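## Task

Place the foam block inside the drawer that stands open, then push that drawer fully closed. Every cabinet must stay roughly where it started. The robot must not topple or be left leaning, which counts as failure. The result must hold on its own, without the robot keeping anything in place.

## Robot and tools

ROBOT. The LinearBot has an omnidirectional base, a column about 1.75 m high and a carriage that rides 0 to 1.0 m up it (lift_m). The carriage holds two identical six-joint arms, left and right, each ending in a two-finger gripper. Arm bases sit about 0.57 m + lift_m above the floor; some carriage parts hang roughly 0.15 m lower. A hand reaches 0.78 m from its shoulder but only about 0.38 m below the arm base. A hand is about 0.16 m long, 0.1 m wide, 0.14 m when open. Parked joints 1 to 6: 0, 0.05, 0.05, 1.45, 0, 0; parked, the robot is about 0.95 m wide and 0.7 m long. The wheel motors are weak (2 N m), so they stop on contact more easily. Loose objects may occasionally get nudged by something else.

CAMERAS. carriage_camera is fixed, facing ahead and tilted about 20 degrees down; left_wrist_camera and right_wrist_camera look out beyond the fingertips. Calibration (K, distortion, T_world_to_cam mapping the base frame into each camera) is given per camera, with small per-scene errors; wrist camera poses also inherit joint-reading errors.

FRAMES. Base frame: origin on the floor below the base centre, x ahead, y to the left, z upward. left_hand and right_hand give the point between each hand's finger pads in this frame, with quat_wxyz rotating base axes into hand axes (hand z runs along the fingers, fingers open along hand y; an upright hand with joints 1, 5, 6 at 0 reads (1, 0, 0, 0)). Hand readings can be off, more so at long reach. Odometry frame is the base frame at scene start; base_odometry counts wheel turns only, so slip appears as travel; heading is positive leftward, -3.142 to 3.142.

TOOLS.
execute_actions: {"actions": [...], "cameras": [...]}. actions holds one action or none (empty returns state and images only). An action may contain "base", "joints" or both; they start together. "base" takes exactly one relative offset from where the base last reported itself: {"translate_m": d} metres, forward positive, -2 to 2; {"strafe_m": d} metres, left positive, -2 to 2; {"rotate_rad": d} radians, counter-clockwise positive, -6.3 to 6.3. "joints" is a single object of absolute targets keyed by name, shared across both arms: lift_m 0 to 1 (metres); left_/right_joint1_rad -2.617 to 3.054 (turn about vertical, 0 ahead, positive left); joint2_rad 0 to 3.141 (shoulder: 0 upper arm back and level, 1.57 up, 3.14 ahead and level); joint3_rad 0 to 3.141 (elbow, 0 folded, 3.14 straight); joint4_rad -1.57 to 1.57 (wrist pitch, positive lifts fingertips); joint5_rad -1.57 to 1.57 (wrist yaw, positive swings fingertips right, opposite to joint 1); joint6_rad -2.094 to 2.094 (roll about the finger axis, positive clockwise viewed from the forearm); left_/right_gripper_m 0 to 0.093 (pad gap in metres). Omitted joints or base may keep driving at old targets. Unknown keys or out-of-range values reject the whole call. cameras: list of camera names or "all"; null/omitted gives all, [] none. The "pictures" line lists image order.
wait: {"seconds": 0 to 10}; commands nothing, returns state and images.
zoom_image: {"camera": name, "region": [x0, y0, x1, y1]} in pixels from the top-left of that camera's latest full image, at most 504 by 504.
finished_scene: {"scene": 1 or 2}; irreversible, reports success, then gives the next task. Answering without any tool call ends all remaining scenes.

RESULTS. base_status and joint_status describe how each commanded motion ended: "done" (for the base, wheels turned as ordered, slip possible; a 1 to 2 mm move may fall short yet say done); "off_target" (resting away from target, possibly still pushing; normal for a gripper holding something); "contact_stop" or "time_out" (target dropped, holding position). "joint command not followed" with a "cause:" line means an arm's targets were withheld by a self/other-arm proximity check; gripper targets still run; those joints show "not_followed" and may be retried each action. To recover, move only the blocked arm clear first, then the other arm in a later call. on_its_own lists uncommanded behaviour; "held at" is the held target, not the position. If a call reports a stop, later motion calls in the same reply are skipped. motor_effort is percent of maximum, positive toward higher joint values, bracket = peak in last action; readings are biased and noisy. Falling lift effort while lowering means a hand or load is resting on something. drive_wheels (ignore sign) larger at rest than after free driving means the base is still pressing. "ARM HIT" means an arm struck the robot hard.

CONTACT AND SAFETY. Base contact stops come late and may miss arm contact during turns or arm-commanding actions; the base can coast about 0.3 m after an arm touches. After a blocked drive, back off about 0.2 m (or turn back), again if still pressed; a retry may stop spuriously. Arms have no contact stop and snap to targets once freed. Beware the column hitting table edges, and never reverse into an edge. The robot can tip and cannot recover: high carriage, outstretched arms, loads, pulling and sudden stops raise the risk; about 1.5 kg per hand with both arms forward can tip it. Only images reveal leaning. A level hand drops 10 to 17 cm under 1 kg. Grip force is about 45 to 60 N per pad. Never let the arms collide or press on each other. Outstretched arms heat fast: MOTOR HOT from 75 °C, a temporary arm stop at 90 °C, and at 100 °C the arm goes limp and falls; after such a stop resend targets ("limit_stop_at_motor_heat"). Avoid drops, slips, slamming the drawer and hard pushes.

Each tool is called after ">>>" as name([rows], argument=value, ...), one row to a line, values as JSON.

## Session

>>> execute_actions(actions=[], cameras=["carriage_camera"])

Scene clock: 0.00 s.
base_odometry: x=+0.000 y=+0.000 heading=+0.000 (m, m, rad; odometry frame)
base_status: not commanded
joint_positions: lift_m=+0.299 left_joint1_rad=+0.011 left_joint2_rad=+0.045 left_joint3_rad=+0.027 left_joint4_rad=+1.429 left_joint5_rad=+0.046 left_joint6_rad=-0.034 left_gripper_m=+0.094 right_joint1_rad=-0.007 right_joint2_rad=+0.041 right_joint3_rad=+0.067 right_joint4_rad=+1.393 right_joint5_rad=+0.047 right_joint6_rad=-0.057 right_gripper_m=+0.094
joint_status: not commanded
motor_effort: lift_m=+34 drive_wheels=+4 (%)
left_hand: x=+0.3233 y=+0.3286 z=+1.3061 quat_wxyz=(+0.996, +0.021, +0.080, -0.014) (m; base frame)
right_hand: x=+0.3183 y=-0.3443 z=+1.3161 quat_wxyz=(+0.996, +0.021, +0.076, -0.034) (m; base frame)
pictures: carriage_camera
camera_calibration (this result's frames):
carriage_camera: T_world_to_cam=[[0.0311933, -0.9991, 0.0287572, -0.0420158], [-0.339094, -0.0376431, -0.939999, 1.28227], [0.940235, 0.0195703, -0.339963, 0.272305], [0, 0, 0, 1]] pos_world=[0.180089, 0.000961478, 1.29911]
Images, in order (width x height): carriage_camera 504x504.

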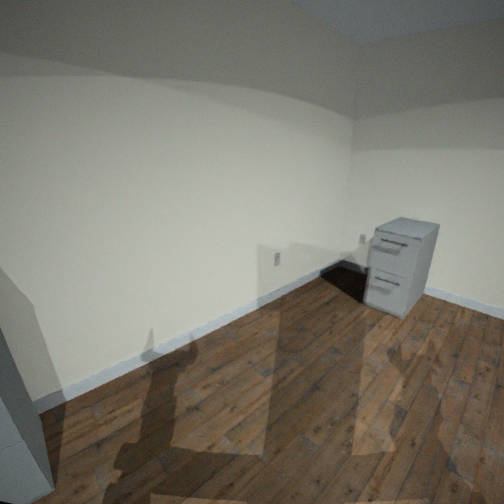

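>>> execute_actions([
  {"base":{"rotate_rad":1.5}},
], cameras=["carriage_camera"])

Scene clock: 3.10 s.
base_odometry: x=+0.000 y=+0.000 heading=+1.498 (m, m, rad; odometry frame)
base_status: done
joint_positions: lift_m=+0.299 left_joint1_rad=+0.011 left_joint2_rad=+0.045 left_joint3_rad=+0.027 left_joint4_rad=+1.429 left_joint5_rad=+0.046 left_joint6_rad=-0.034 left_gripper_m=+0.094 right_joint1_rad=-0.007 right_joint2_rad=+0.041 right_joint3_rad=+0.067 right_joint4_rad=+1.393 right_joint5_rad=+0.047 right_joint6_rad=-0.057 right_gripper_m=+0.094
joint_status: not commanded
motor_effort: lift_m=+34(34) drive_wheels=+19(41) (%)
left_hand: x=+0.3233 y=+0.3286 z=+1.3061 quat_wxyz=(+0.996, +0.021, +0.080, -0.014) (m; base frame)
right_hand: x=+0.3185 y=-0.3443 z=+1.3160 quat_wxyz=(+0.996, +0.021, +0.076, -0.034) (m; base frame)
pictures: carriage_camera
camera_calibration (this result's frames):
carriage_camera: T_world_to_cam=[[0.0311933, -0.9991, 0.0287572, -0.0420158], [-0.339094, -0.0376431, -0.939999, 1.28227], [0.940235, 0.0195703, -0.339963, 0.272305], [0, 0, 0, 1]] pos_world=[0.180089, 0.000961478, 1.29911]
Images, in order (width x height): carriage_camera 504x504.

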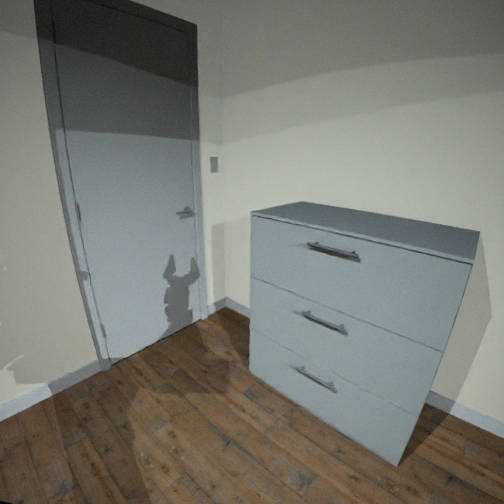

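>>> execute_actions([
  {"base":{"rotate_rad":2.0}},
], cameras=["carriage_camera"])

Scene clock: 6.80 s.
base_odometry: x=+0.000 y=+0.000 heading=-2.787 (m, m, rad; odometry frame)
base_status: done
joint_positions: lift_m=+0.299 left_joint1_rad=+0.011 left_joint2_rad=+0.045 left_joint3_rad=+0.027 left_joint4_rad=+1.429 left_joint5_rad=+0.046 left_joint6_rad=-0.034 left_gripper_m=+0.094 right_joint1_rad=-0.007 right_joint2_rad=+0.041 right_joint3_rad=+0.067 right_joint4_rad=+1.392 right_joint5_rad=+0.047 right_joint6_rad=-0.057 right_gripper_m=+0.094
joint_status: not commanded
motor_effort: lift_m=+34(34) drive_wheels=+18(43) (%)
left_hand: x=+0.3233 y=+0.3286 z=+1.3061 quat_wxyz=(+0.996, +0.021, +0.080, -0.014) (m; base frame)
right_hand: x=+0.3187 y=-0.3443 z=+1.3160 quat_wxyz=(+0.996, +0.021, +0.077, -0.034) (m; base frame)
pictures: carriage_camera
camera_calibration (this result's frames):
carriage_camera: T_world_to_cam=[[0.0311933, -0.9991, 0.0287572, -0.0420158], [-0.339094, -0.0376431, -0.939999, 1.28227], [0.940235, 0.0195703, -0.339963, 0.272305], [0, 0, 0, 1]] pos_world=[0.180089, 0.000961478, 1.29911]
Images, in order (width x height): carriage_camera 504x504.

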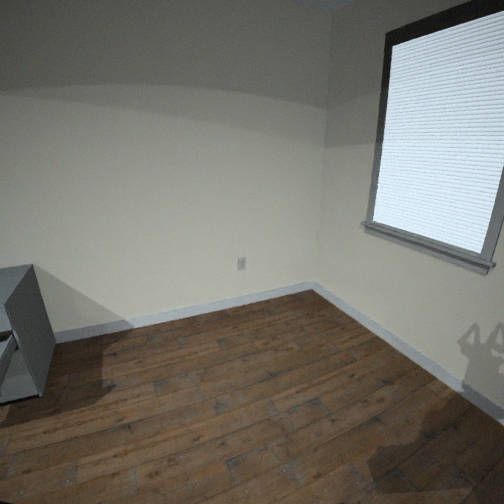

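>>> execute_actions([
  {"base":{"rotate_rad":1.2}},
], cameras=["carriage_camera"])

Scene clock: 9.60 s.
base_odometry: x=+0.000 y=+0.000 heading=-1.588 (m, m, rad; odometry frame)
base_status: done
joint_positions: lift_m=+0.299 left_joint1_rad=+0.011 left_joint2_rad=+0.045 left_joint3_rad=+0.027 left_joint4_rad=+1.429 left_joint5_rad=+0.046 left_joint6_rad=-0.034 left_gripper_m=+0.094 right_joint1_rad=-0.007 right_joint2_rad=+0.041 right_joint3_rad=+0.067 right_joint4_rad=+1.392 right_joint5_rad=+0.047 right_joint6_rad=-0.057 right_gripper_m=+0.094
joint_status: not commanded
motor_effort: lift_m=+34(34) drive_wheels=+18(43) (%)
left_hand: x=+0.3233 y=+0.3286 z=+1.3061 quat_wxyz=(+0.996, +0.021, +0.080, -0.014) (m; base frame)
right_hand: x=+0.3186 y=-0.3443 z=+1.3160 quat_wxyz=(+0.996, +0.021, +0.076, -0.034) (m; base frame)
pictures: carriage_camera
camera_calibration (this result's frames):
carriage_camera: T_world_to_cam=[[0.0311933, -0.9991, 0.0287572, -0.0420158], [-0.339094, -0.0376431, -0.939999, 1.28227], [0.940235, 0.0195703, -0.339963, 0.272305], [0, 0, 0, 1]] pos_world=[0.180089, 0.000961478, 1.29911]
Images, in order (width x height): carriage_camera 504x504.

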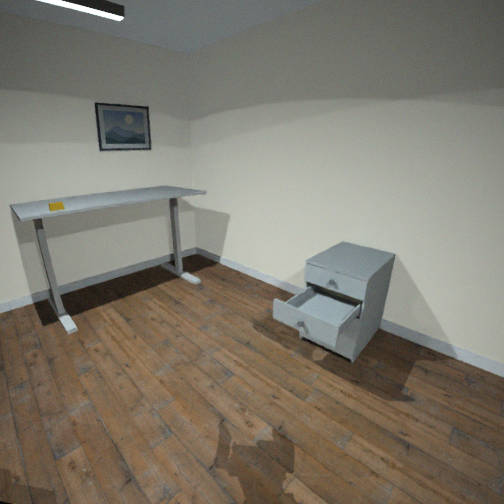

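>>> execute_actions([
  {"base":{"rotate_rad":0.88},"joints":{"lift_m":0.5}},
], cameras=[])

>>> execute_actions([
  {"base":{"translate_m":1.35},"joints":{"right_joint1_rad":0,"right_joint2_rad":1.9,"right_joint3_rad":1.55,"right_joint4_rad":-1.2,"right_joint5_rad":0,"right_joint6_rad":0}},
], cameras=["carriage_camera"])

Scene clock: 12.30 s.
base_odometry: x=+0.000 y=+0.000 heading=-0.710 (m, m, rad; odometry frame)
base_status: done
joint_positions: lift_m=+0.500 left_joint1_rad=+0.011 left_joint2_rad=+0.045 left_joint3_rad=+0.027 left_joint4_rad=+1.429 left_joint5_rad=+0.046 left_joint6_rad=-0.034 left_gripper_m=+0.094 right_joint1_rad=-0.007 right_joint2_rad=+0.041 right_joint3_rad=+0.067 right_joint4_rad=+1.393 right_joint5_rad=+0.047 right_joint6_rad=-0.057 right_gripper_m=+0.094
joint_status: all done
motor_effort: lift_m=+35(43) drive_wheels=+18(43) (%)
left_hand: x=+0.3233 y=+0.3286 z=+1.5074 quat_wxyz=(+0.996, +0.021, +0.080, -0.014) (m; base frame)
right_hand: x=+0.3185 y=-0.3443 z=+1.5173 quat_wxyz=(+0.996, +0.021, +0.076, -0.034) (m; base frame)
pictures: none
No camera images: the call's "cameras" was empty. Leave "cameras" out to get every camera's image.

Scene clock: 17.43 s.
base_odometry: x=+1.026 y=-0.878 heading=-0.708 (m, m, rad; odometry frame)
base_status: done
joint_positions: lift_m=+0.500 left_joint1_rad=+0.011 left_joint2_rad=+0.045 left_joint3_rad=+0.027 left_joint4_rad=+1.429 left_joint5_rad=+0.046 left_joint6_rad=-0.034 left_gripper_m=+0.094 right_joint1_rad=-0.007 right_joint2_rad=+1.908 right_joint3_rad=+1.512 right_joint4_rad=-1.202 right_joint5_rad=+0.007 right_joint6_rad=-0.009 right_gripper_m=+0.094
joint_status: all done
motor_effort: lift_m=+35(35) drive_wheels=-11(50) (%)
left_hand: x=+0.3233 y=+0.3286 z=+1.5074 quat_wxyz=(+0.996, +0.021, +0.080, -0.014) (m; base frame)
right_hand: x=+0.6318 y=-0.3395 z=+1.1615 quat_wxyz=(-0.013, -0.001, +1.000, -0.003) (m; base frame)
pictures: carriage_camera
camera_calibration (this result's frames):
carriage_camera: T_world_to_cam=[[0.0311933, -0.9991, 0.0287572, -0.0478041], [-0.339094, -0.0376431, -0.939999, 1.47147], [0.940235, 0.0195703, -0.339963, 0.340733], [0, 0, 0, 1]] pos_world=[0.180089, 0.000961478, 1.50039]
Images, in order (width x height): carriage_camera 504x504.

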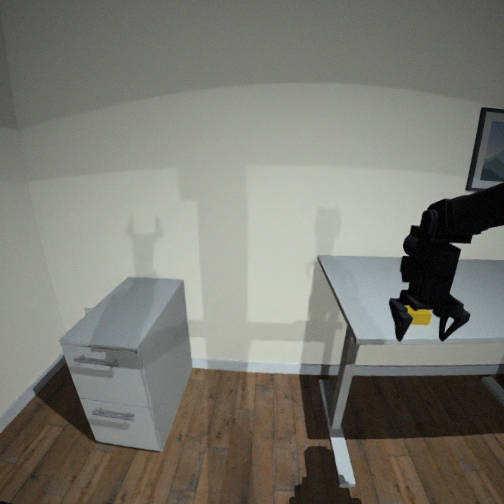

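>>> execute_actions([
  {"base":{"strafe_m":-0.295}},
], cameras=[])

>>> execute_actions([
  {"base":{"translate_m":0.41},"joints":{"lift_m":0.43}},
], cameras=["carriage_camera","right_wrist_camera"])

Scene clock: 20.17 s.
base_odometry: x=+0.834 y=-1.102 heading=-0.708 (m, m, rad; odometry frame)
base_status: done
joint_positions: lift_m=+0.500 left_joint1_rad=+0.011 left_joint2_rad=+0.045 left_joint3_rad=+0.027 left_joint4_rad=+1.430 left_joint5_rad=+0.046 left_joint6_rad=-0.034 left_gripper_m=+0.094 right_joint1_rad=-0.002 right_joint2_rad=+1.908 right_joint3_rad=+1.512 right_joint4_rad=-1.202 right_joint5_rad=+0.006 right_joint6_rad=-0.009 right_gripper_m=+0.094
joint_status: not commanded
motor_effort: lift_m=+35(35) drive_wheels=-4(37) (%)
left_hand: x=+0.3232 y=+0.3286 z=+1.5074 quat_wxyz=(+0.996, +0.021, +0.080, -0.014) (m; base frame)
right_hand: x=+0.6319 y=-0.3376 z=+1.1615 quat_wxyz=(-0.013, -0.004, +1.000, -0.003) (m; base frame)
pictures: none
No camera images: the call's "cameras" was empty. Leave "cameras" out to get every camera's image.

Scene clock: 23.17 s.
base_odometry: x=+1.145 y=-1.369 heading=-0.709 (m, m, rad; odometry frame)
base_status: done
joint_positions: lift_m=+0.430 left_joint1_rad=+0.011 left_joint2_rad=+0.045 left_joint3_rad=+0.027 left_joint4_rad=+1.430 left_joint5_rad=+0.046 left_joint6_rad=-0.034 left_gripper_m=+0.094 right_joint1_rad=-0.002 right_joint2_rad=+1.906 right_joint3_rad=+1.528 right_joint4_rad=-1.203 right_joint5_rad=+0.006 right_joint6_rad=-0.009 right_gripper_m=+0.094
joint_status: all done
motor_effort: lift_m=+33(32) drive_wheels=-8(37) (%)
left_hand: x=+0.3231 y=+0.3286 z=+1.4376 quat_wxyz=(+0.997, +0.021, +0.080, -0.014) (m; base frame)
right_hand: x=+0.6360 y=-0.3376 z=+1.0960 quat_wxyz=(-0.005, -0.004, +1.000, -0.003) (m; base frame)
pictures: carriage_camera, right_wrist_camera
camera_calibration (this result's frames):
carriage_camera: T_world_to_cam=[[0.0311933, -0.9991, 0.0287572, -0.0457962], [-0.339094, -0.0376431, -0.939999, 1.40584], [0.940235, 0.0195703, -0.339963, 0.316996], [0, 0, 0, 1]] pos_world=[0.180089, 0.000961478, 1.43057]
right_wrist_camera: T_world_to_cam=[[-0.0352301, -0.9993, 0.0125686, -0.318436], [-0.798959, 0.0357176, 0.600324, -0.13389], [-0.600353, 0.0111077, -0.799658, 1.37867], [0, 0, 0, 1]] pos_world=[0.709496, -0.328745, 1.18684]
Images, in order (width x height): carriage_camera 504x504, right_wrist_camera 504x504.

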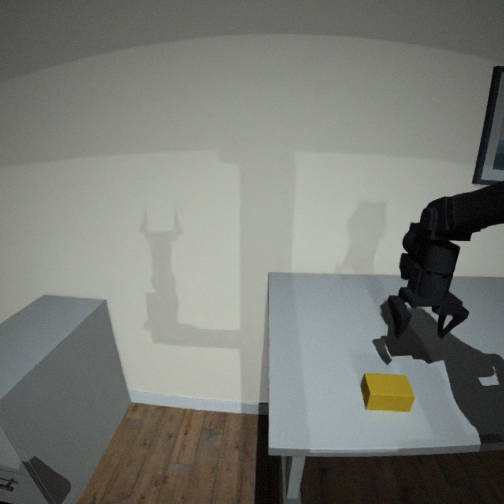

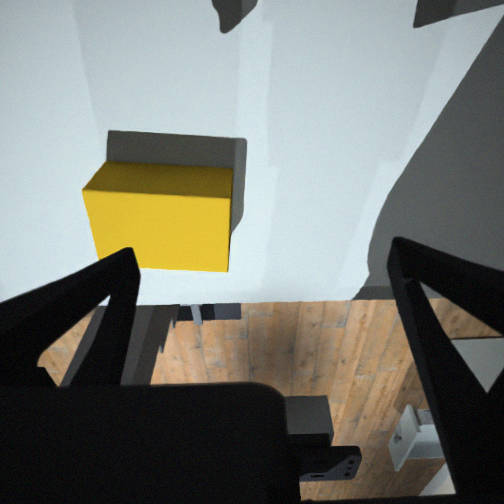

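>>> execute_actions([
  {"base":{"translate_m":-0.038},"joints":{"lift_m":0.38,"right_joint1_rad":0.17,"right_joint6_rad":-1.34}},
], cameras=["carriage_camera","right_wrist_camera"])

Scene clock: 25.07 s.
base_odometry: x=+1.117 y=-1.344 heading=-0.709 (m, m, rad; odometry frame)
base_status: done
joint_positions: lift_m=+0.380 left_joint1_rad=+0.011 left_joint2_rad=+0.045 left_joint3_rad=+0.027 left_joint4_rad=+1.429 left_joint5_rad=+0.046 left_joint6_rad=-0.034 left_gripper_m=+0.094 right_joint1_rad=+0.180 right_joint2_rad=+1.909 right_joint3_rad=+1.528 right_joint4_rad=-1.201 right_joint5_rad=+0.001 right_joint6_rad=-1.330 right_gripper_m=+0.094
joint_status: all done
motor_effort: lift_m=+32(33) drive_wheels=+2(37) (%)
left_hand: x=+0.3234 y=+0.3286 z=+1.3876 quat_wxyz=(+0.996, +0.021, +0.080, -0.014) (m; base frame)
right_hand: x=+0.6306 y=-0.2728 z=+1.0450 quat_wxyz=(-0.005, -0.685, +0.728, +0.003) (m; base frame)
pictures: carriage_camera, right_wrist_camera
camera_calibration (this result's frames):
carriage_camera: T_world_to_cam=[[0.0311933, -0.9991, 0.0287572, -0.0443596], [-0.339094, -0.0376431, -0.939999, 1.35888], [0.940235, 0.0195703, -0.339963, 0.300013], [0, 0, 0, 1]] pos_world=[0.180089, 0.000961478, 1.38062]
right_wrist_camera: T_world_to_cam=[[0.994556, -0.1041, -0.00463853, -0.640483], [-0.0809063, -0.799485, 0.595213, -0.785148], [-0.0656704, -0.591597, -0.803555, 0.836472], [0, 0, 0, 1]] pos_world=[0.628404, -0.199534, 1.13651]
Images, in order (width x height): carriage_camera 504x504, right_wrist_camera 504x504.

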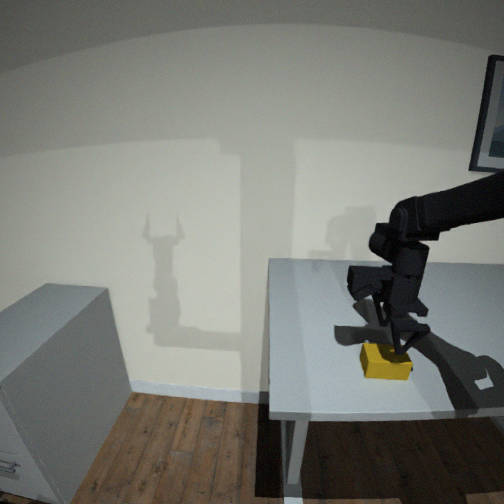

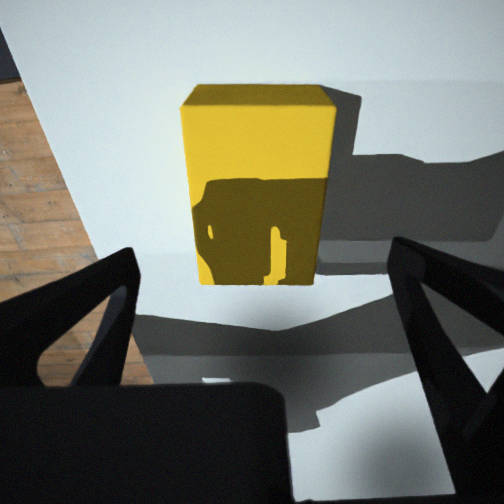

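>>> execute_actions([
  {"joints":{"lift_m":0.33}},
], cameras=["right_wrist_camera"])

>>> execute_actions([
  {"joints":{"right_gripper_m":0.035}},
], cameras=["carriage_camera","right_wrist_camera"])

Scene clock: 25.90 s.
base_odometry: x=+1.117 y=-1.344 heading=-0.709 (m, m, rad; odometry frame)
base_status: not commanded
joint_positions: lift_m=+0.330 left_joint1_rad=+0.011 left_joint2_rad=+0.045 left_joint3_rad=+0.027 left_joint4_rad=+1.429 left_joint5_rad=+0.046 left_joint6_rad=-0.034 left_gripper_m=+0.094 right_joint1_rad=+0.180 right_joint2_rad=+1.909 right_joint3_rad=+1.528 right_joint4_rad=-1.201 right_joint5_rad=+0.001 right_joint6_rad=-1.330 right_gripper_m=+0.094
joint_status: all done
motor_effort: lift_m=+32(32) drive_wheels=-1(2) (%)
left_hand: x=+0.3234 y=+0.3286 z=+1.3376 quat_wxyz=(+0.996, +0.021, +0.080, -0.014) (m; base frame)
right_hand: x=+0.6306 y=-0.2728 z=+0.9952 quat_wxyz=(-0.005, -0.685, +0.728, +0.003) (m; base frame)
pictures: right_wrist_camera
camera_calibration (this result's frames):
right_wrist_camera: T_world_to_cam=[[0.994558, -0.1041, -0.00427237, -0.641091], [-0.0811296, -0.799525, 0.595128, -0.755258], [-0.0653688, -0.591542, -0.80362, 0.796304], [0, 0, 0, 1]] pos_world=[0.628382, -0.199538, 1.08666]
Images, in order (width x height): right_wrist_camera 504x504.

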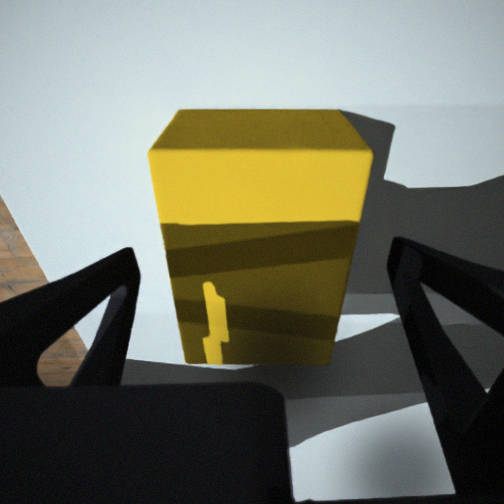

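Scene clock: 26.53 s.
base_odometry: x=+1.117 y=-1.344 heading=-0.709 (m, m, rad; odometry frame)
base_status: not commanded
joint_positions: lift_m=+0.330 left_joint1_rad=+0.011 left_joint2_rad=+0.045 left_joint3_rad=+0.027 left_joint4_rad=+1.429 left_joint5_rad=+0.046 left_joint6_rad=-0.034 left_gripper_m=+0.094 right_joint1_rad=+0.180 right_joint2_rad=+1.909 right_joint3_rad=+1.528 right_joint4_rad=-1.202 right_joint5_rad=+0.001 right_joint6_rad=-1.330 right_gripper_m=+0.056
joint_status: right_gripper_m off_target (ended at +0.056, target +0.035)
motor_effort: lift_m=+32(32) drive_wheels=-1(1) (%)
left_hand: x=+0.3234 y=+0.3286 z=+1.3376 quat_wxyz=(+0.996, +0.021, +0.080, -0.014) (m; base frame)
right_hand: x=+0.6305 y=-0.2728 z=+0.9952 quat_wxyz=(-0.005, -0.685, +0.728, +0.003) (m; base frame)
pictures: carriage_camera, right_wrist_camera
camera_calibration (this result's frames):
carriage_camera: T_world_to_cam=[[0.0311933, -0.9991, 0.0287572, -0.0429223], [-0.339094, -0.0376431, -0.939999, 1.3119], [0.940235, 0.0195703, -0.339963, 0.283022], [0, 0, 0, 1]] pos_world=[0.180089, 0.000961478, 1.33064]
right_wrist_camera: T_world_to_cam=[[0.994596, -0.103721, -0.00464016, -0.640555], [-0.0806006, -0.799518, 0.59521, -0.755693], [-0.0654457, -0.591619, -0.803557, 0.796255], [0, 0, 0, 1]] pos_world=[0.628296, -0.19955, 1.08666]
Images, in order (width x height): carriage_camera 504x504, right_wrist_camera 504x504.

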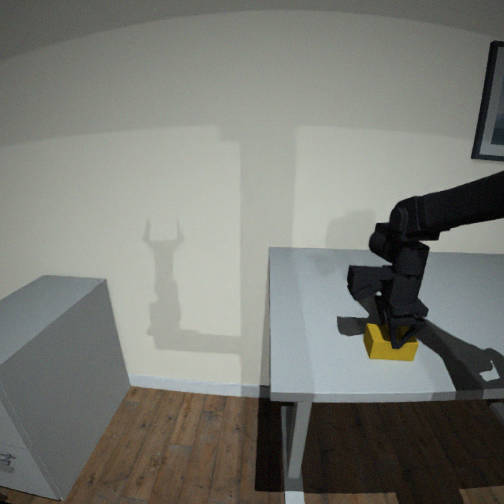

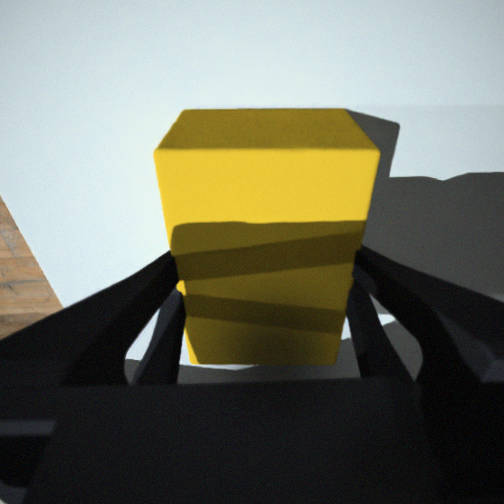

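>>> execute_actions([
  {"joints":{"lift_m":0.38}},
], cameras=[])

>>> execute_actions([
  {"base":{"translate_m":-0.67},"joints":{"right_joint1_rad":0.0,"right_joint6_rad":-1.55}},
], cameras=[])

>>> execute_actions([
  {"base":{"rotate_rad":-1.57},"joints":{"lift_m":0.3,"right_joint2_rad":2.82,"right_joint4_rad":-0.27}},
], cameras=["carriage_camera","right_wrist_camera"])

Scene clock: 27.57 s.
base_odometry: x=+1.117 y=-1.344 heading=-0.709 (m, m, rad; odometry frame)
base_status: not commanded
joint_positions: lift_m=+0.380 left_joint1_rad=+0.011 left_joint2_rad=+0.045 left_joint3_rad=+0.027 left_joint4_rad=+1.428 left_joint5_rad=+0.046 left_joint6_rad=-0.034 left_gripper_m=+0.094 right_joint1_rad=+0.180 right_joint2_rad=+1.906 right_joint3_rad=+1.528 right_joint4_rad=-1.201 right_joint5_rad=+0.001 right_joint6_rad=-1.330 right_gripper_m=+0.056
joint_status: all done
motor_effort: lift_m=+36(43) drive_wheels=-1(2) (%)
left_hand: x=+0.3235 y=+0.3286 z=+1.3873 quat_wxyz=(+0.996, +0.021, +0.081, -0.014) (m; base frame)
right_hand: x=+0.6308 y=-0.2727 z=+1.0458 quat_wxyz=(-0.004, -0.685, +0.728, +0.002) (m; base frame)
pictures: none
No camera images: the call's "cameras" was empty. Leave "cameras" out to get every camera's image.

Scene clock: 31.27 s.
base_odometry: x=+0.608 y=-0.908 heading=-0.709 (m, m, rad; odometry frame)
base_status: done
joint_positions: lift_m=+0.380 left_joint1_rad=+0.011 left_joint2_rad=+0.045 left_joint3_rad=+0.027 left_joint4_rad=+1.428 left_joint5_rad=+0.046 left_joint6_rad=-0.034 left_gripper_m=+0.094 right_joint1_rad=-0.008 right_joint2_rad=+1.906 right_joint3_rad=+1.528 right_joint4_rad=-1.201 right_joint5_rad=+0.002 right_joint6_rad=-1.539 right_gripper_m=+0.056
joint_status: all done
motor_effort: lift_m=+36(36) drive_wheels=-3(38) (%)
left_hand: x=+0.3235 y=+0.3286 z=+1.3873 quat_wxyz=(+0.996, +0.021, +0.081, -0.014) (m; base frame)
right_hand: x=+0.6366 y=-0.3393 z=+1.0458 quat_wxyz=(-0.004, -0.693, +0.721, +0.002) (m; base frame)
pictures: none
No camera images: the call's "cameras" was empty. Leave "cameras" out to get every camera's image.

Scene clock: 34.37 s.
base_odometry: x=+0.608 y=-0.908 heading=-2.278 (m, m, rad; odometry frame)
base_status: done
joint_positions: lift_m=+0.300 left_joint1_rad=+0.011 left_joint2_rad=+0.045 left_joint3_rad=+0.027 left_joint4_rad=+1.429 left_joint5_rad=+0.046 left_joint6_rad=-0.034 left_gripper_m=+0.094 right_joint1_rad=-0.007 right_joint2_rad=+2.830 right_joint3_rad=+1.534 right_joint4_rad=-0.266 right_joint5_rad=+0.002 right_joint6_rad=-1.539 right_gripper_m=+0.056
joint_status: all done
motor_effort: lift_m=+31(31) drive_wheels=+18(47) (%)
left_hand: x=+0.3234 y=+0.3286 z=+1.3076 quat_wxyz=(+0.996, +0.021, +0.080, -0.014) (m; base frame)
right_hand: x=+0.6794 y=-0.3393 z=+0.6128 quat_wxyz=(+0.002, -0.693, +0.721, -0.004) (m; base frame)
pictures: carriage_camera, right_wrist_camera
camera_calibration (this result's frames):
carriage_camera: T_world_to_cam=[[0.0311933, -0.9991, 0.0287572, -0.0420601], [-0.339094, -0.0376431, -0.939999, 1.28371], [0.940235, 0.0195703, -0.339963, 0.272828], [0, 0, 0, 1]] pos_world=[0.180089, 0.000961478, 1.30065]
right_wrist_camera: T_world_to_cam=[[0.996509, -0.0820659, 0.0153418, -0.704027], [-0.0751576, -0.80179, 0.592861, -0.580371], [-0.0363527, -0.591944, -0.805159, 0.433915], [0, 0, 0, 1]] pos_world=[0.673724, -0.26626, 0.70425]
Images, in order (width x height): carriage_camera 504x504, right_wrist_camera 504x504.

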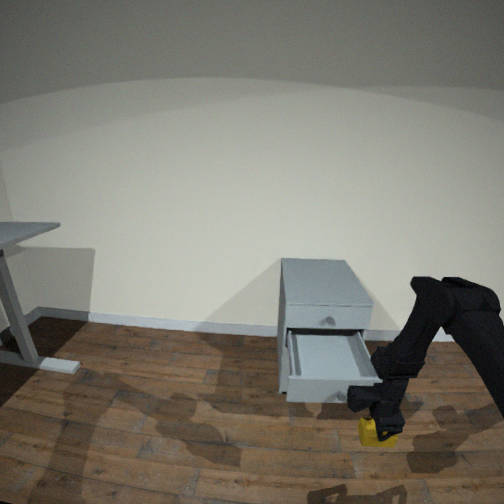

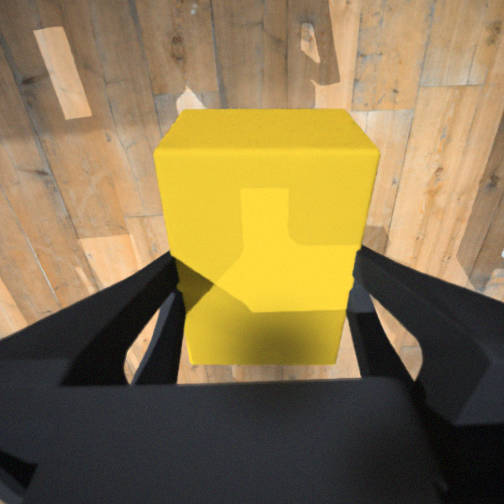

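>>> execute_actions([
  {"base":{"translate_m":0.5},"joints":{"lift_m":0.24}},
], cameras=["carriage_camera","right_wrist_camera"])

Scene clock: 37.73 s.
base_odometry: x=+0.282 y=-1.288 heading=-2.279 (m, m, rad; odometry frame)
base_status: done
joint_positions: lift_m=+0.240 left_joint1_rad=+0.011 left_joint2_rad=+0.045 left_joint3_rad=+0.027 left_joint4_rad=+1.429 left_joint5_rad=+0.046 left_joint6_rad=-0.034 left_gripper_m=+0.094 right_joint1_rad=-0.006 right_joint2_rad=+2.836 right_joint3_rad=+1.534 right_joint4_rad=-0.274 right_joint5_rad=+0.002 right_joint6_rad=-1.539 right_gripper_m=+0.056
joint_status: all done
motor_effort: lift_m=+33(33) drive_wheels=-11(45) (%)
left_hand: x=+0.3233 y=+0.3286 z=+1.2475 quat_wxyz=(+0.996, +0.021, +0.080, -0.014) (m; base frame)
right_hand: x=+0.6752 y=-0.3388 z=+0.5505 quat_wxyz=(-0.003, -0.694, +0.720, +0.001) (m; base frame)
pictures: carriage_camera, right_wrist_camera
camera_calibration (this result's frames):
carriage_camera: T_world_to_cam=[[0.0311933, -0.9991, 0.0287572, -0.0403326], [-0.339094, -0.0376431, -0.939999, 1.22725], [0.940235, 0.0195703, -0.339963, 0.252406], [0, 0, 0, 1]] pos_world=[0.180089, 0.000961478, 1.24058]
right_wrist_camera: T_world_to_cam=[[0.99675, -0.0805459, 0.00164687, -0.690982], [-0.0657857, -0.801952, 0.593755, -0.550286], [-0.0465039, -0.591933, -0.804644, 0.390524], [0, 0, 0, 1]] pos_world=[0.670696, -0.265795, 0.642106]
Images, in order (width x height): carriage_camera 504x504, right_wrist_camera 504x504.

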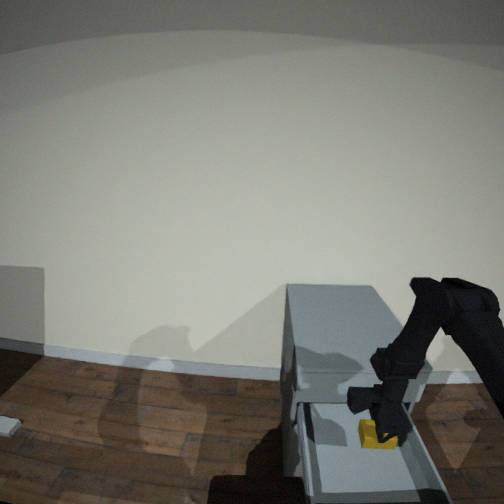

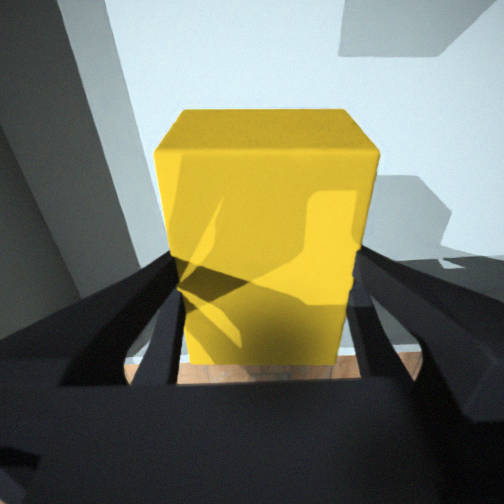

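>>> execute_actions([
  {"joints":{"lift_m":0.09}},
], cameras=["carriage_camera","right_wrist_camera"])

Scene clock: 39.00 s.
base_odometry: x=+0.283 y=-1.287 heading=-2.279 (m, m, rad; odometry frame)
base_status: not commanded
joint_positions: lift_m=+0.091 left_joint1_rad=+0.011 left_joint2_rad=+0.045 left_joint3_rad=+0.027 left_joint4_rad=+1.429 left_joint5_rad=+0.046 left_joint6_rad=-0.034 left_gripper_m=+0.094 right_joint1_rad=+0.000 right_joint2_rad=+2.752 right_joint3_rad=+1.526 right_joint4_rad=-0.364 right_joint5_rad=-0.004 right_joint6_rad=-1.539 right_gripper_m=+0.056
joint_status: all done
motor_effort: lift_m=+24(28) drive_wheels=+33(38) (%)
left_hand: x=+0.3234 y=+0.3286 z=+1.0981 quat_wxyz=(+0.996, +0.021, +0.080, -0.014) (m; base frame)
right_hand: x=+0.6807 y=-0.3355 z=+0.4320 quat_wxyz=(-0.005, -0.696, +0.718, +0.008) (m; base frame)
pictures: carriage_camera, right_wrist_camera
camera_calibration (this result's frames):
carriage_camera: T_world_to_cam=[[0.0311933, -0.9991, 0.0287572, -0.0360366], [-0.339094, -0.0376431, -0.939999, 1.08682], [0.940235, 0.0195703, -0.339963, 0.20162], [0, 0, 0, 1]] pos_world=[0.180089, 0.000961478, 1.09119]
right_wrist_camera: T_world_to_cam=[[0.997109, -0.0748838, -0.012911, -0.687989], [-0.0529116, -0.80615, 0.58934, -0.485126], [-0.0545403, -0.586953, -0.807782, 0.3059], [0, 0, 0, 1]] pos_world=[0.677015, -0.263055, 0.524122]
Images, in order (width x height): carriage_camera 504x504, right_wrist_camera 504x504.

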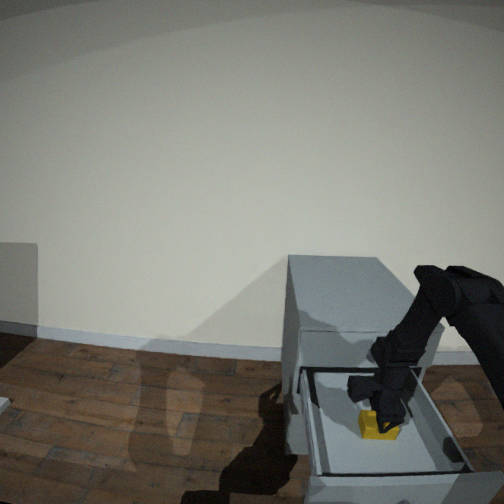

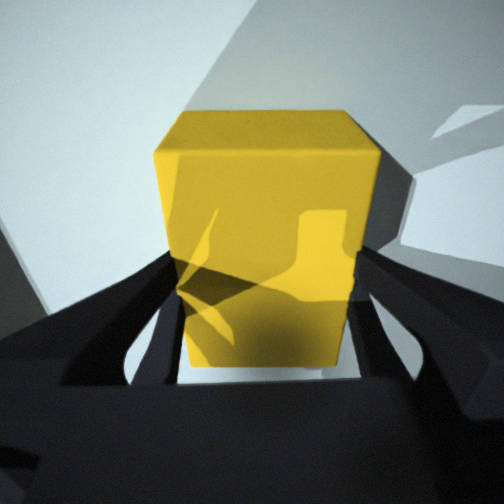

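>>> execute_actions([
  {"joints":{"lift_m":0.12}},
], cameras=[])

>>> execute_actions([
  {"joints":{"right_gripper_m":0.09}},
], cameras=[])

>>> execute_actions([
  {"joints":{"lift_m":0.23}},
], cameras=[])

>>> execute_actions([
  {"base":{"translate_m":-0.38},"joints":{"right_joint4_rad":0.45,"right_gripper_m":0.0,"right_joint6_rad":0}},
], cameras=["carriage_camera","right_wrist_camera"])

Scene clock: 39.90 s.
base_odometry: x=+0.282 y=-1.288 heading=-2.279 (m, m, rad; odometry frame)
base_status: not commanded
joint_positions: lift_m=+0.120 left_joint1_rad=+0.011 left_joint2_rad=+0.045 left_joint3_rad=+0.027 left_joint4_rad=+1.428 left_joint5_rad=+0.046 left_joint6_rad=-0.034 left_gripper_m=+0.094 right_joint1_rad=+0.000 right_joint2_rad=+2.816 right_joint3_rad=+1.526 right_joint4_rad=-0.283 right_joint5_rad=-0.003 right_joint6_rad=-1.539 right_gripper_m=+0.056
joint_status: all done
motor_effort: lift_m=+36(42) drive_wheels=-9(33) (%)
left_hand: x=+0.3235 y=+0.3286 z=+1.1273 quat_wxyz=(+0.996, +0.021, +0.081, -0.014) (m; base frame)
right_hand: x=+0.6770 y=-0.3357 z=+0.4369 quat_wxyz=(+0.000, -0.696, +0.718, +0.002) (m; base frame)
pictures: none
No camera images: the call's "cameras" was empty. Leave "cameras" out to get every camera's image.

Scene clock: 40.50 s.
base_odometry: x=+0.282 y=-1.288 heading=-2.279 (m, m, rad; odometry frame)
base_status: not commanded
joint_positions: lift_m=+0.120 left_joint1_rad=+0.011 left_joint2_rad=+0.045 left_joint3_rad=+0.027 left_joint4_rad=+1.428 left_joint5_rad=+0.046 left_joint6_rad=-0.034 left_gripper_m=+0.094 right_joint1_rad=+0.000 right_joint2_rad=+2.816 right_joint3_rad=+1.526 right_joint4_rad=-0.282 right_joint5_rad=-0.003 right_joint6_rad=-1.539 right_gripper_m=+0.090
joint_status: all done
motor_effort: lift_m=+36(36) drive_wheels=-9(9) (%)
left_hand: x=+0.3235 y=+0.3286 z=+1.1273 quat_wxyz=(+0.996, +0.021, +0.081, -0.014) (m; base frame)
right_hand: x=+0.6773 y=-0.3357 z=+0.4369 quat_wxyz=(+0.000, -0.696, +0.718, +0.002) (m; base frame)
pictures: none
No camera images: the call's "cameras" was empty. Leave "cameras" out to get every camera's image.

Scene clock: 41.47 s.
base_odometry: x=+0.282 y=-1.288 heading=-2.279 (m, m, rad; odometry frame)
base_status: not commanded
joint_positions: lift_m=+0.230 left_joint1_rad=+0.011 left_joint2_rad=+0.045 left_joint3_rad=+0.027 left_joint4_rad=+1.428 left_joint5_rad=+0.046 left_joint6_rad=-0.034 left_gripper_m=+0.094 right_joint1_rad=+0.000 right_joint2_rad=+2.825 right_joint3_rad=+1.526 right_joint4_rad=-0.272 right_joint5_rad=-0.003 right_joint6_rad=-1.539 right_gripper_m=+0.090
joint_status: all done
motor_effort: lift_m=+35(42) drive_wheels=-9(9) (%)
left_hand: x=+0.3235 y=+0.3286 z=+1.2373 quat_wxyz=(+0.996, +0.021, +0.081, -0.014) (m; base frame)
right_hand: x=+0.6762 y=-0.3357 z=+0.5436 quat_wxyz=(+0.001, -0.696, +0.718, +0.001) (m; base frame)
pictures: none
No camera images: the call's "cameras" was empty. Leave "cameras" out to get every camera's image.

Scene clock: 44.33 s.
base_odometry: x=+0.530 y=-0.999 heading=-2.280 (m, m, rad; odometry frame)
base_status: done
joint_positions: lift_m=+0.230 left_joint1_rad=+0.011 left_joint2_rad=+0.045 left_joint3_rad=+0.027 left_joint4_rad=+1.427 left_joint5_rad=+0.046 left_joint6_rad=-0.034 left_gripper_m=+0.094 right_joint1_rad=+0.000 right_joint2_rad=+2.825 right_joint3_rad=+1.526 right_joint4_rad=+0.441 right_joint5_rad=-0.003 right_joint6_rad=-0.010 right_gripper_m=+0.000
joint_status: all done
motor_effort: lift_m=+35(35) drive_wheels=-10(49) (%)
left_hand: x=+0.3237 y=+0.3286 z=+1.2373 quat_wxyz=(+0.996, +0.021, +0.081, -0.014) (m; base frame)
right_hand: x=+0.8371 y=-0.3358 z=+0.6034 quat_wxyz=(+0.349, -0.005, +0.937, -0.001) (m; base frame)
pictures: carriage_camera, right_wrist_camera
camera_calibration (this result's frames):
carriage_camera: T_world_to_cam=[[0.0311933, -0.9991, 0.0287572, -0.0400397], [-0.339094, -0.0376431, -0.939999, 1.21767], [0.940235, 0.0195703, -0.339963, 0.248944], [0, 0, 0, 1]] pos_world=[0.180089, 0.000961478, 1.2304]
right_wrist_camera: T_world_to_cam=[[-0.0276238, -0.999448, -0.0184722, -0.29108], [-0.996483, 0.0289949, -0.0786175, 0.895244], [0.0791097, 0.0162355, -0.996734, 0.65731], [0, 0, 0, 1]] pos_world=[0.832055, -0.327549, 0.720168]
Images, in order (width x height): carriage_camera 504x504, right_wrist_camera 504x504.

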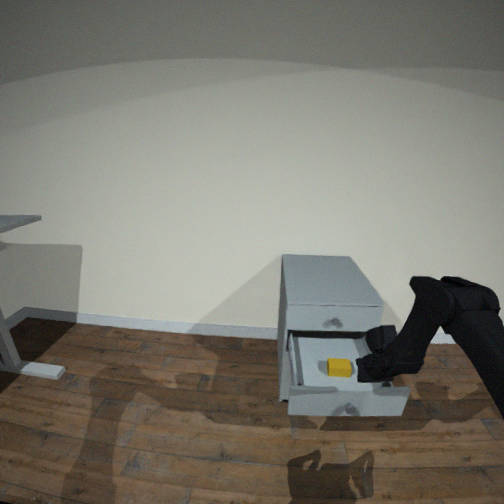

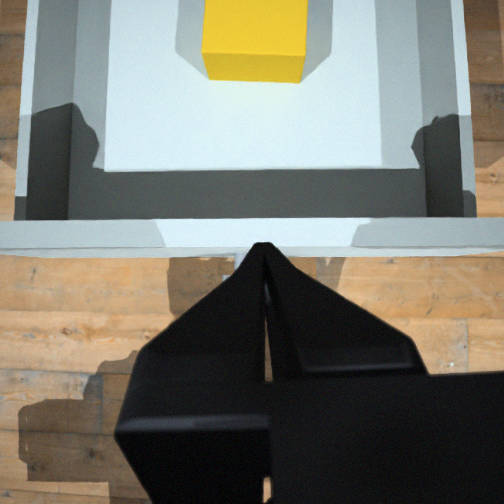

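>>> execute_actions([
  {"base":{"translate_m":-0.1},"joints":{"right_joint4_rad":0.95,"lift_m":0.12}},
], cameras=[])

>>> execute_actions([
  {"joints":{"lift_m":0.015}},
], cameras=["carriage_camera","right_wrist_camera"])

Scene clock: 46.13 s.
base_odometry: x=+0.595 y=-0.924 heading=-2.282 (m, m, rad; odometry frame)
base_status: done
joint_positions: lift_m=+0.120 left_joint1_rad=+0.011 left_joint2_rad=+0.045 left_joint3_rad=+0.027 left_joint4_rad=+1.426 left_joint5_rad=+0.046 left_joint6_rad=-0.034 left_gripper_m=+0.094 right_joint1_rad=+0.000 right_joint2_rad=+2.830 right_joint3_rad=+1.526 right_joint4_rad=+0.932 right_joint5_rad=-0.003 right_joint6_rad=-0.010 right_gripper_m=+0.000
joint_status: all done
motor_effort: lift_m=+32(32) drive_wheels=-11(41) (%)
left_hand: x=+0.3240 y=+0.3286 z=+1.1275 quat_wxyz=(+0.996, +0.021, +0.082, -0.014) (m; base frame)
right_hand: x=+0.9049 y=-0.3358 z=+0.5886 quat_wxyz=(+0.564, -0.005, +0.826, -0.002) (m; base frame)
pictures: none
No camera images: the call's "cameras" was empty. Leave "cameras" out to get every camera's image.

Scene clock: 47.17 s.
base_odometry: x=+0.595 y=-0.924 heading=-2.282 (m, m, rad; odometry frame)
base_status: not commanded
joint_positions: lift_m=+0.015 left_joint1_rad=+0.011 left_joint2_rad=+0.045 left_joint3_rad=+0.027 left_joint4_rad=+1.426 left_joint5_rad=+0.046 left_joint6_rad=-0.034 left_gripper_m=+0.094 right_joint1_rad=+0.000 right_joint2_rad=+2.835 right_joint3_rad=+1.526 right_joint4_rad=+0.936 right_joint5_rad=-0.003 right_joint6_rad=-0.010 right_gripper_m=+0.000
joint_status: all done
motor_effort: lift_m=+32(32) drive_wheels=-10(11) (%)
left_hand: x=+0.3240 y=+0.3286 z=+1.0225 quat_wxyz=(+0.996, +0.021, +0.082, -0.014) (m; base frame)
right_hand: x=+0.9040 y=-0.3358 z=+0.4813 quat_wxyz=(+0.564, -0.005, +0.826, -0.002) (m; base frame)
pictures: carriage_camera, right_wrist_camera
camera_calibration (this result's frames):
carriage_camera: T_world_to_cam=[[0.0311933, -0.9991, 0.0287572, -0.0338632], [-0.339094, -0.0376431, -0.939999, 1.01578], [0.940235, 0.0195703, -0.339963, 0.175927], [0, 0, 0, 1]] pos_world=[0.180089, 0.000961478, 1.01562]
right_wrist_camera: T_world_to_cam=[[-0.0158657, -0.999452, -0.0290366, -0.29706], [-0.844784, 0.0289339, -0.534325, 1.03446], [0.534873, 0.0160522, -0.84478, 0.0451824], [0, 0, 0, 1]] pos_world=[0.845017, -0.327554, 0.582283]
Images, in order (width x height): carriage_camera 504x504, right_wrist_camera 504x504.

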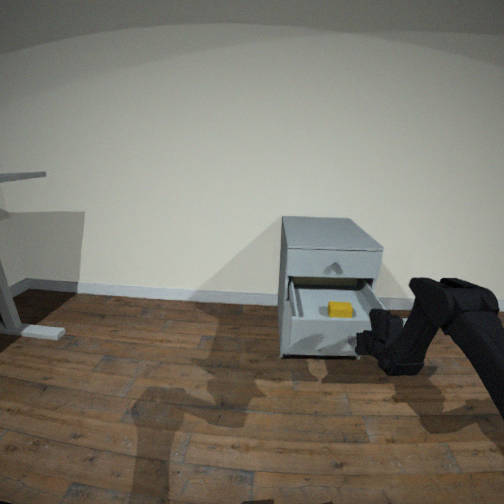

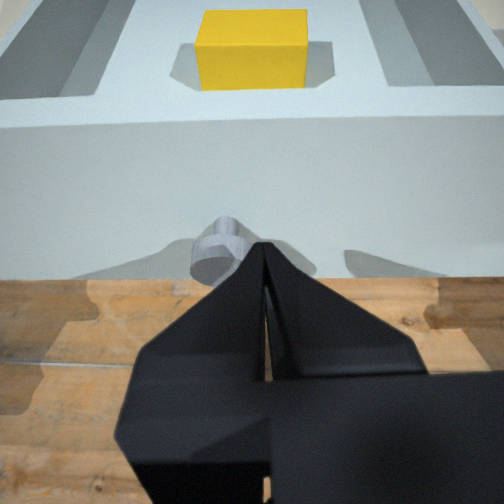

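>>> execute_actions([
  {"base":{"translate_m":0.04}},
], cameras=[])

>>> execute_actions([
  {"base":{"translate_m":0.26},"joints":{"right_joint4_rad":0.95}},
], cameras=["carriage_camera","right_wrist_camera"])

Scene clock: 48.33 s.
base_odometry: x=+0.569 y=-0.954 heading=-2.282 (m, m, rad; odometry frame)
base_status: done
joint_positions: lift_m=+0.015 left_joint1_rad=+0.011 left_joint2_rad=+0.045 left_joint3_rad=+0.027 left_joint4_rad=+1.427 left_joint5_rad=+0.046 left_joint6_rad=-0.034 left_gripper_m=+0.094 right_joint1_rad=-0.001 right_joint2_rad=+2.835 right_joint3_rad=+1.526 right_joint4_rad=+0.936 right_joint5_rad=-0.003 right_joint6_rad=-0.010 right_gripper_m=+0.000
joint_status: not commanded
motor_effort: lift_m=+32(32) drive_wheels=+3(40) (%)
left_hand: x=+0.3238 y=+0.3286 z=+1.0225 quat_wxyz=(+0.996, +0.021, +0.081, -0.014) (m; base frame)
right_hand: x=+0.9040 y=-0.3361 z=+0.4813 quat_wxyz=(+0.564, -0.005, +0.826, -0.002) (m; base frame)
pictures: none
No camera images: the call's "cameras" was empty. Leave "cameras" out to get every camera's image.

Scene clock: 50.77 s.
base_odometry: x=+0.399 y=-1.151 heading=-2.283 (m, m, rad; odometry frame)
base_status: done
joint_positions: lift_m=+0.015 left_joint1_rad=+0.011 left_joint2_rad=+0.045 left_joint3_rad=+0.027 left_joint4_rad=+1.427 left_joint5_rad=+0.046 left_joint6_rad=-0.034 left_gripper_m=+0.094 right_joint1_rad=-0.001 right_joint2_rad=+2.835 right_joint3_rad=+1.526 right_joint4_rad=+0.931 right_joint5_rad=+0.005 right_joint6_rad=-0.010 right_gripper_m=+0.000
joint_status: all done
motor_effort: lift_m=+32(32) drive_wheels=-11(47) (%)
left_hand: x=+0.3238 y=+0.3285 z=+1.0225 quat_wxyz=(+0.996, +0.021, +0.081, -0.014) (m; base frame)
right_hand: x=+0.9036 y=-0.3374 z=+0.4803 quat_wxyz=(+0.562, -0.003, +0.827, -0.005) (m; base frame)
pictures: carriage_camera, right_wrist_camera
camera_calibration (this result's frames):
carriage_camera: T_world_to_cam=[[0.0311933, -0.9991, 0.0287572, -0.0338632], [-0.339094, -0.0376431, -0.939999, 1.01578], [0.940235, 0.0195703, -0.339963, 0.175927], [0, 0, 0, 1]] pos_world=[0.180089, 0.000961478, 1.01562]
right_wrist_camera: T_world_to_cam=[[-0.0238216, -0.999378, -0.0260123, -0.292949], [-0.846975, 0.0339981, -0.530544, 1.03547], [0.531098, 0.0093934, -0.847258, 0.0469001], [0, 0, 0, 1]] pos_world=[0.845133, -0.328411, 0.58148]
Images, in order (width x height): carriage_camera 504x504, right_wrist_camera 504x504.

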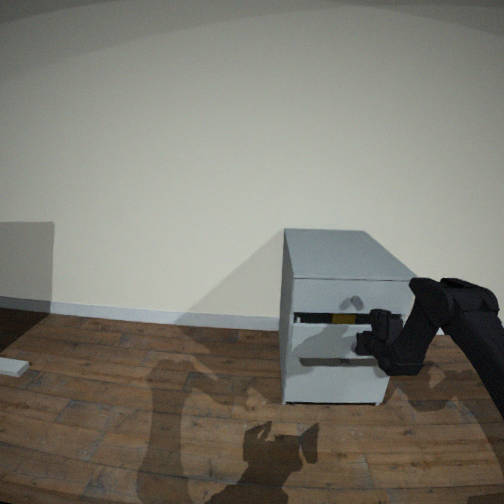

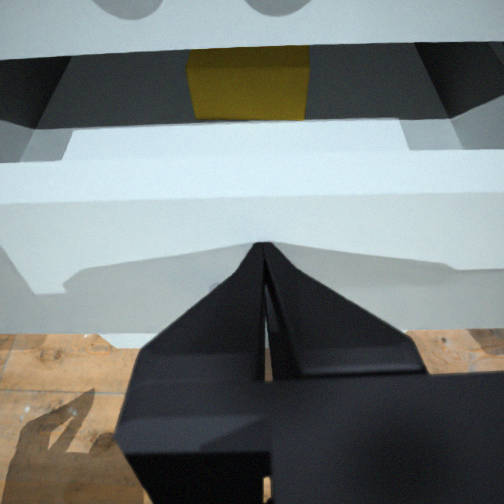

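>>> execute_actions([
  {"base":{"translate_m":0.072},"joints":{"right_joint4_rad":0.95}},
], cameras=["carriage_camera","right_wrist_camera"])

Scene clock: 52.33 s.
base_odometry: x=+0.352 y=-1.205 heading=-2.285 (m, m, rad; odometry frame)
base_status: done
joint_positions: lift_m=+0.015 left_joint1_rad=+0.011 left_joint2_rad=+0.045 left_joint3_rad=+0.027 left_joint4_rad=+1.427 left_joint5_rad=+0.046 left_joint6_rad=-0.034 left_gripper_m=+0.094 right_joint1_rad=+0.000 right_joint2_rad=+2.835 right_joint3_rad=+1.526 right_joint4_rad=+0.933 right_joint5_rad=+0.005 right_joint6_rad=-0.010 right_gripper_m=+0.000
joint_status: all done
motor_effort: lift_m=+32(32) drive_wheels=-10(46) (%)
left_hand: x=+0.3237 y=+0.3285 z=+1.0225 quat_wxyz=(+0.996, +0.021, +0.081, -0.014) (m; base frame)
right_hand: x=+0.9037 y=-0.3371 z=+0.4807 quat_wxyz=(+0.563, -0.003, +0.827, -0.005) (m; base frame)
pictures: carriage_camera, right_wrist_camera
camera_calibration (this result's frames):
carriage_camera: T_world_to_cam=[[0.0311933, -0.9991, 0.0287572, -0.0338632], [-0.339094, -0.0376431, -0.939999, 1.01578], [0.940235, 0.0195703, -0.339963, 0.175927], [0, 0, 0, 1]] pos_world=[0.180089, 0.000961478, 1.01562]
right_wrist_camera: T_world_to_cam=[[-0.023036, -0.999391, -0.0261962, -0.293257], [-0.845987, 0.0334489, -0.532154, 1.03554], [0.532706, 0.00990288, -0.846242, 0.0454048], [0, 0, 0, 1]] pos_world=[0.845107, -0.328166, 0.581806]
Images, in order (width x height): carriage_camera 504x504, right_wrist_camera 504x504.

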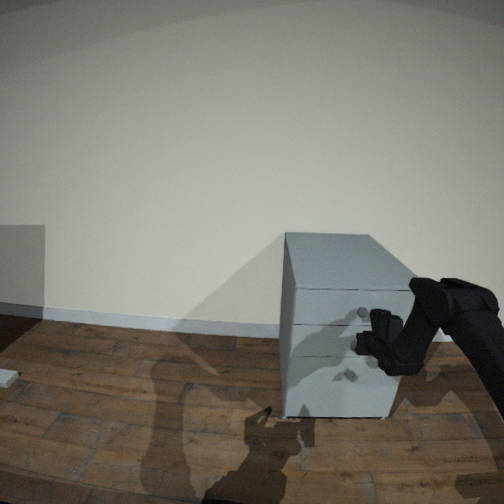

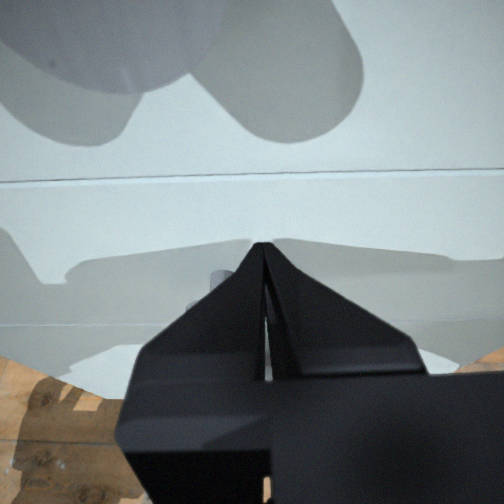

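The drawer closed itself flush and the hand is no longer touching it.

>>> finished_scene(scene=2)

The scene is finished: the task was done.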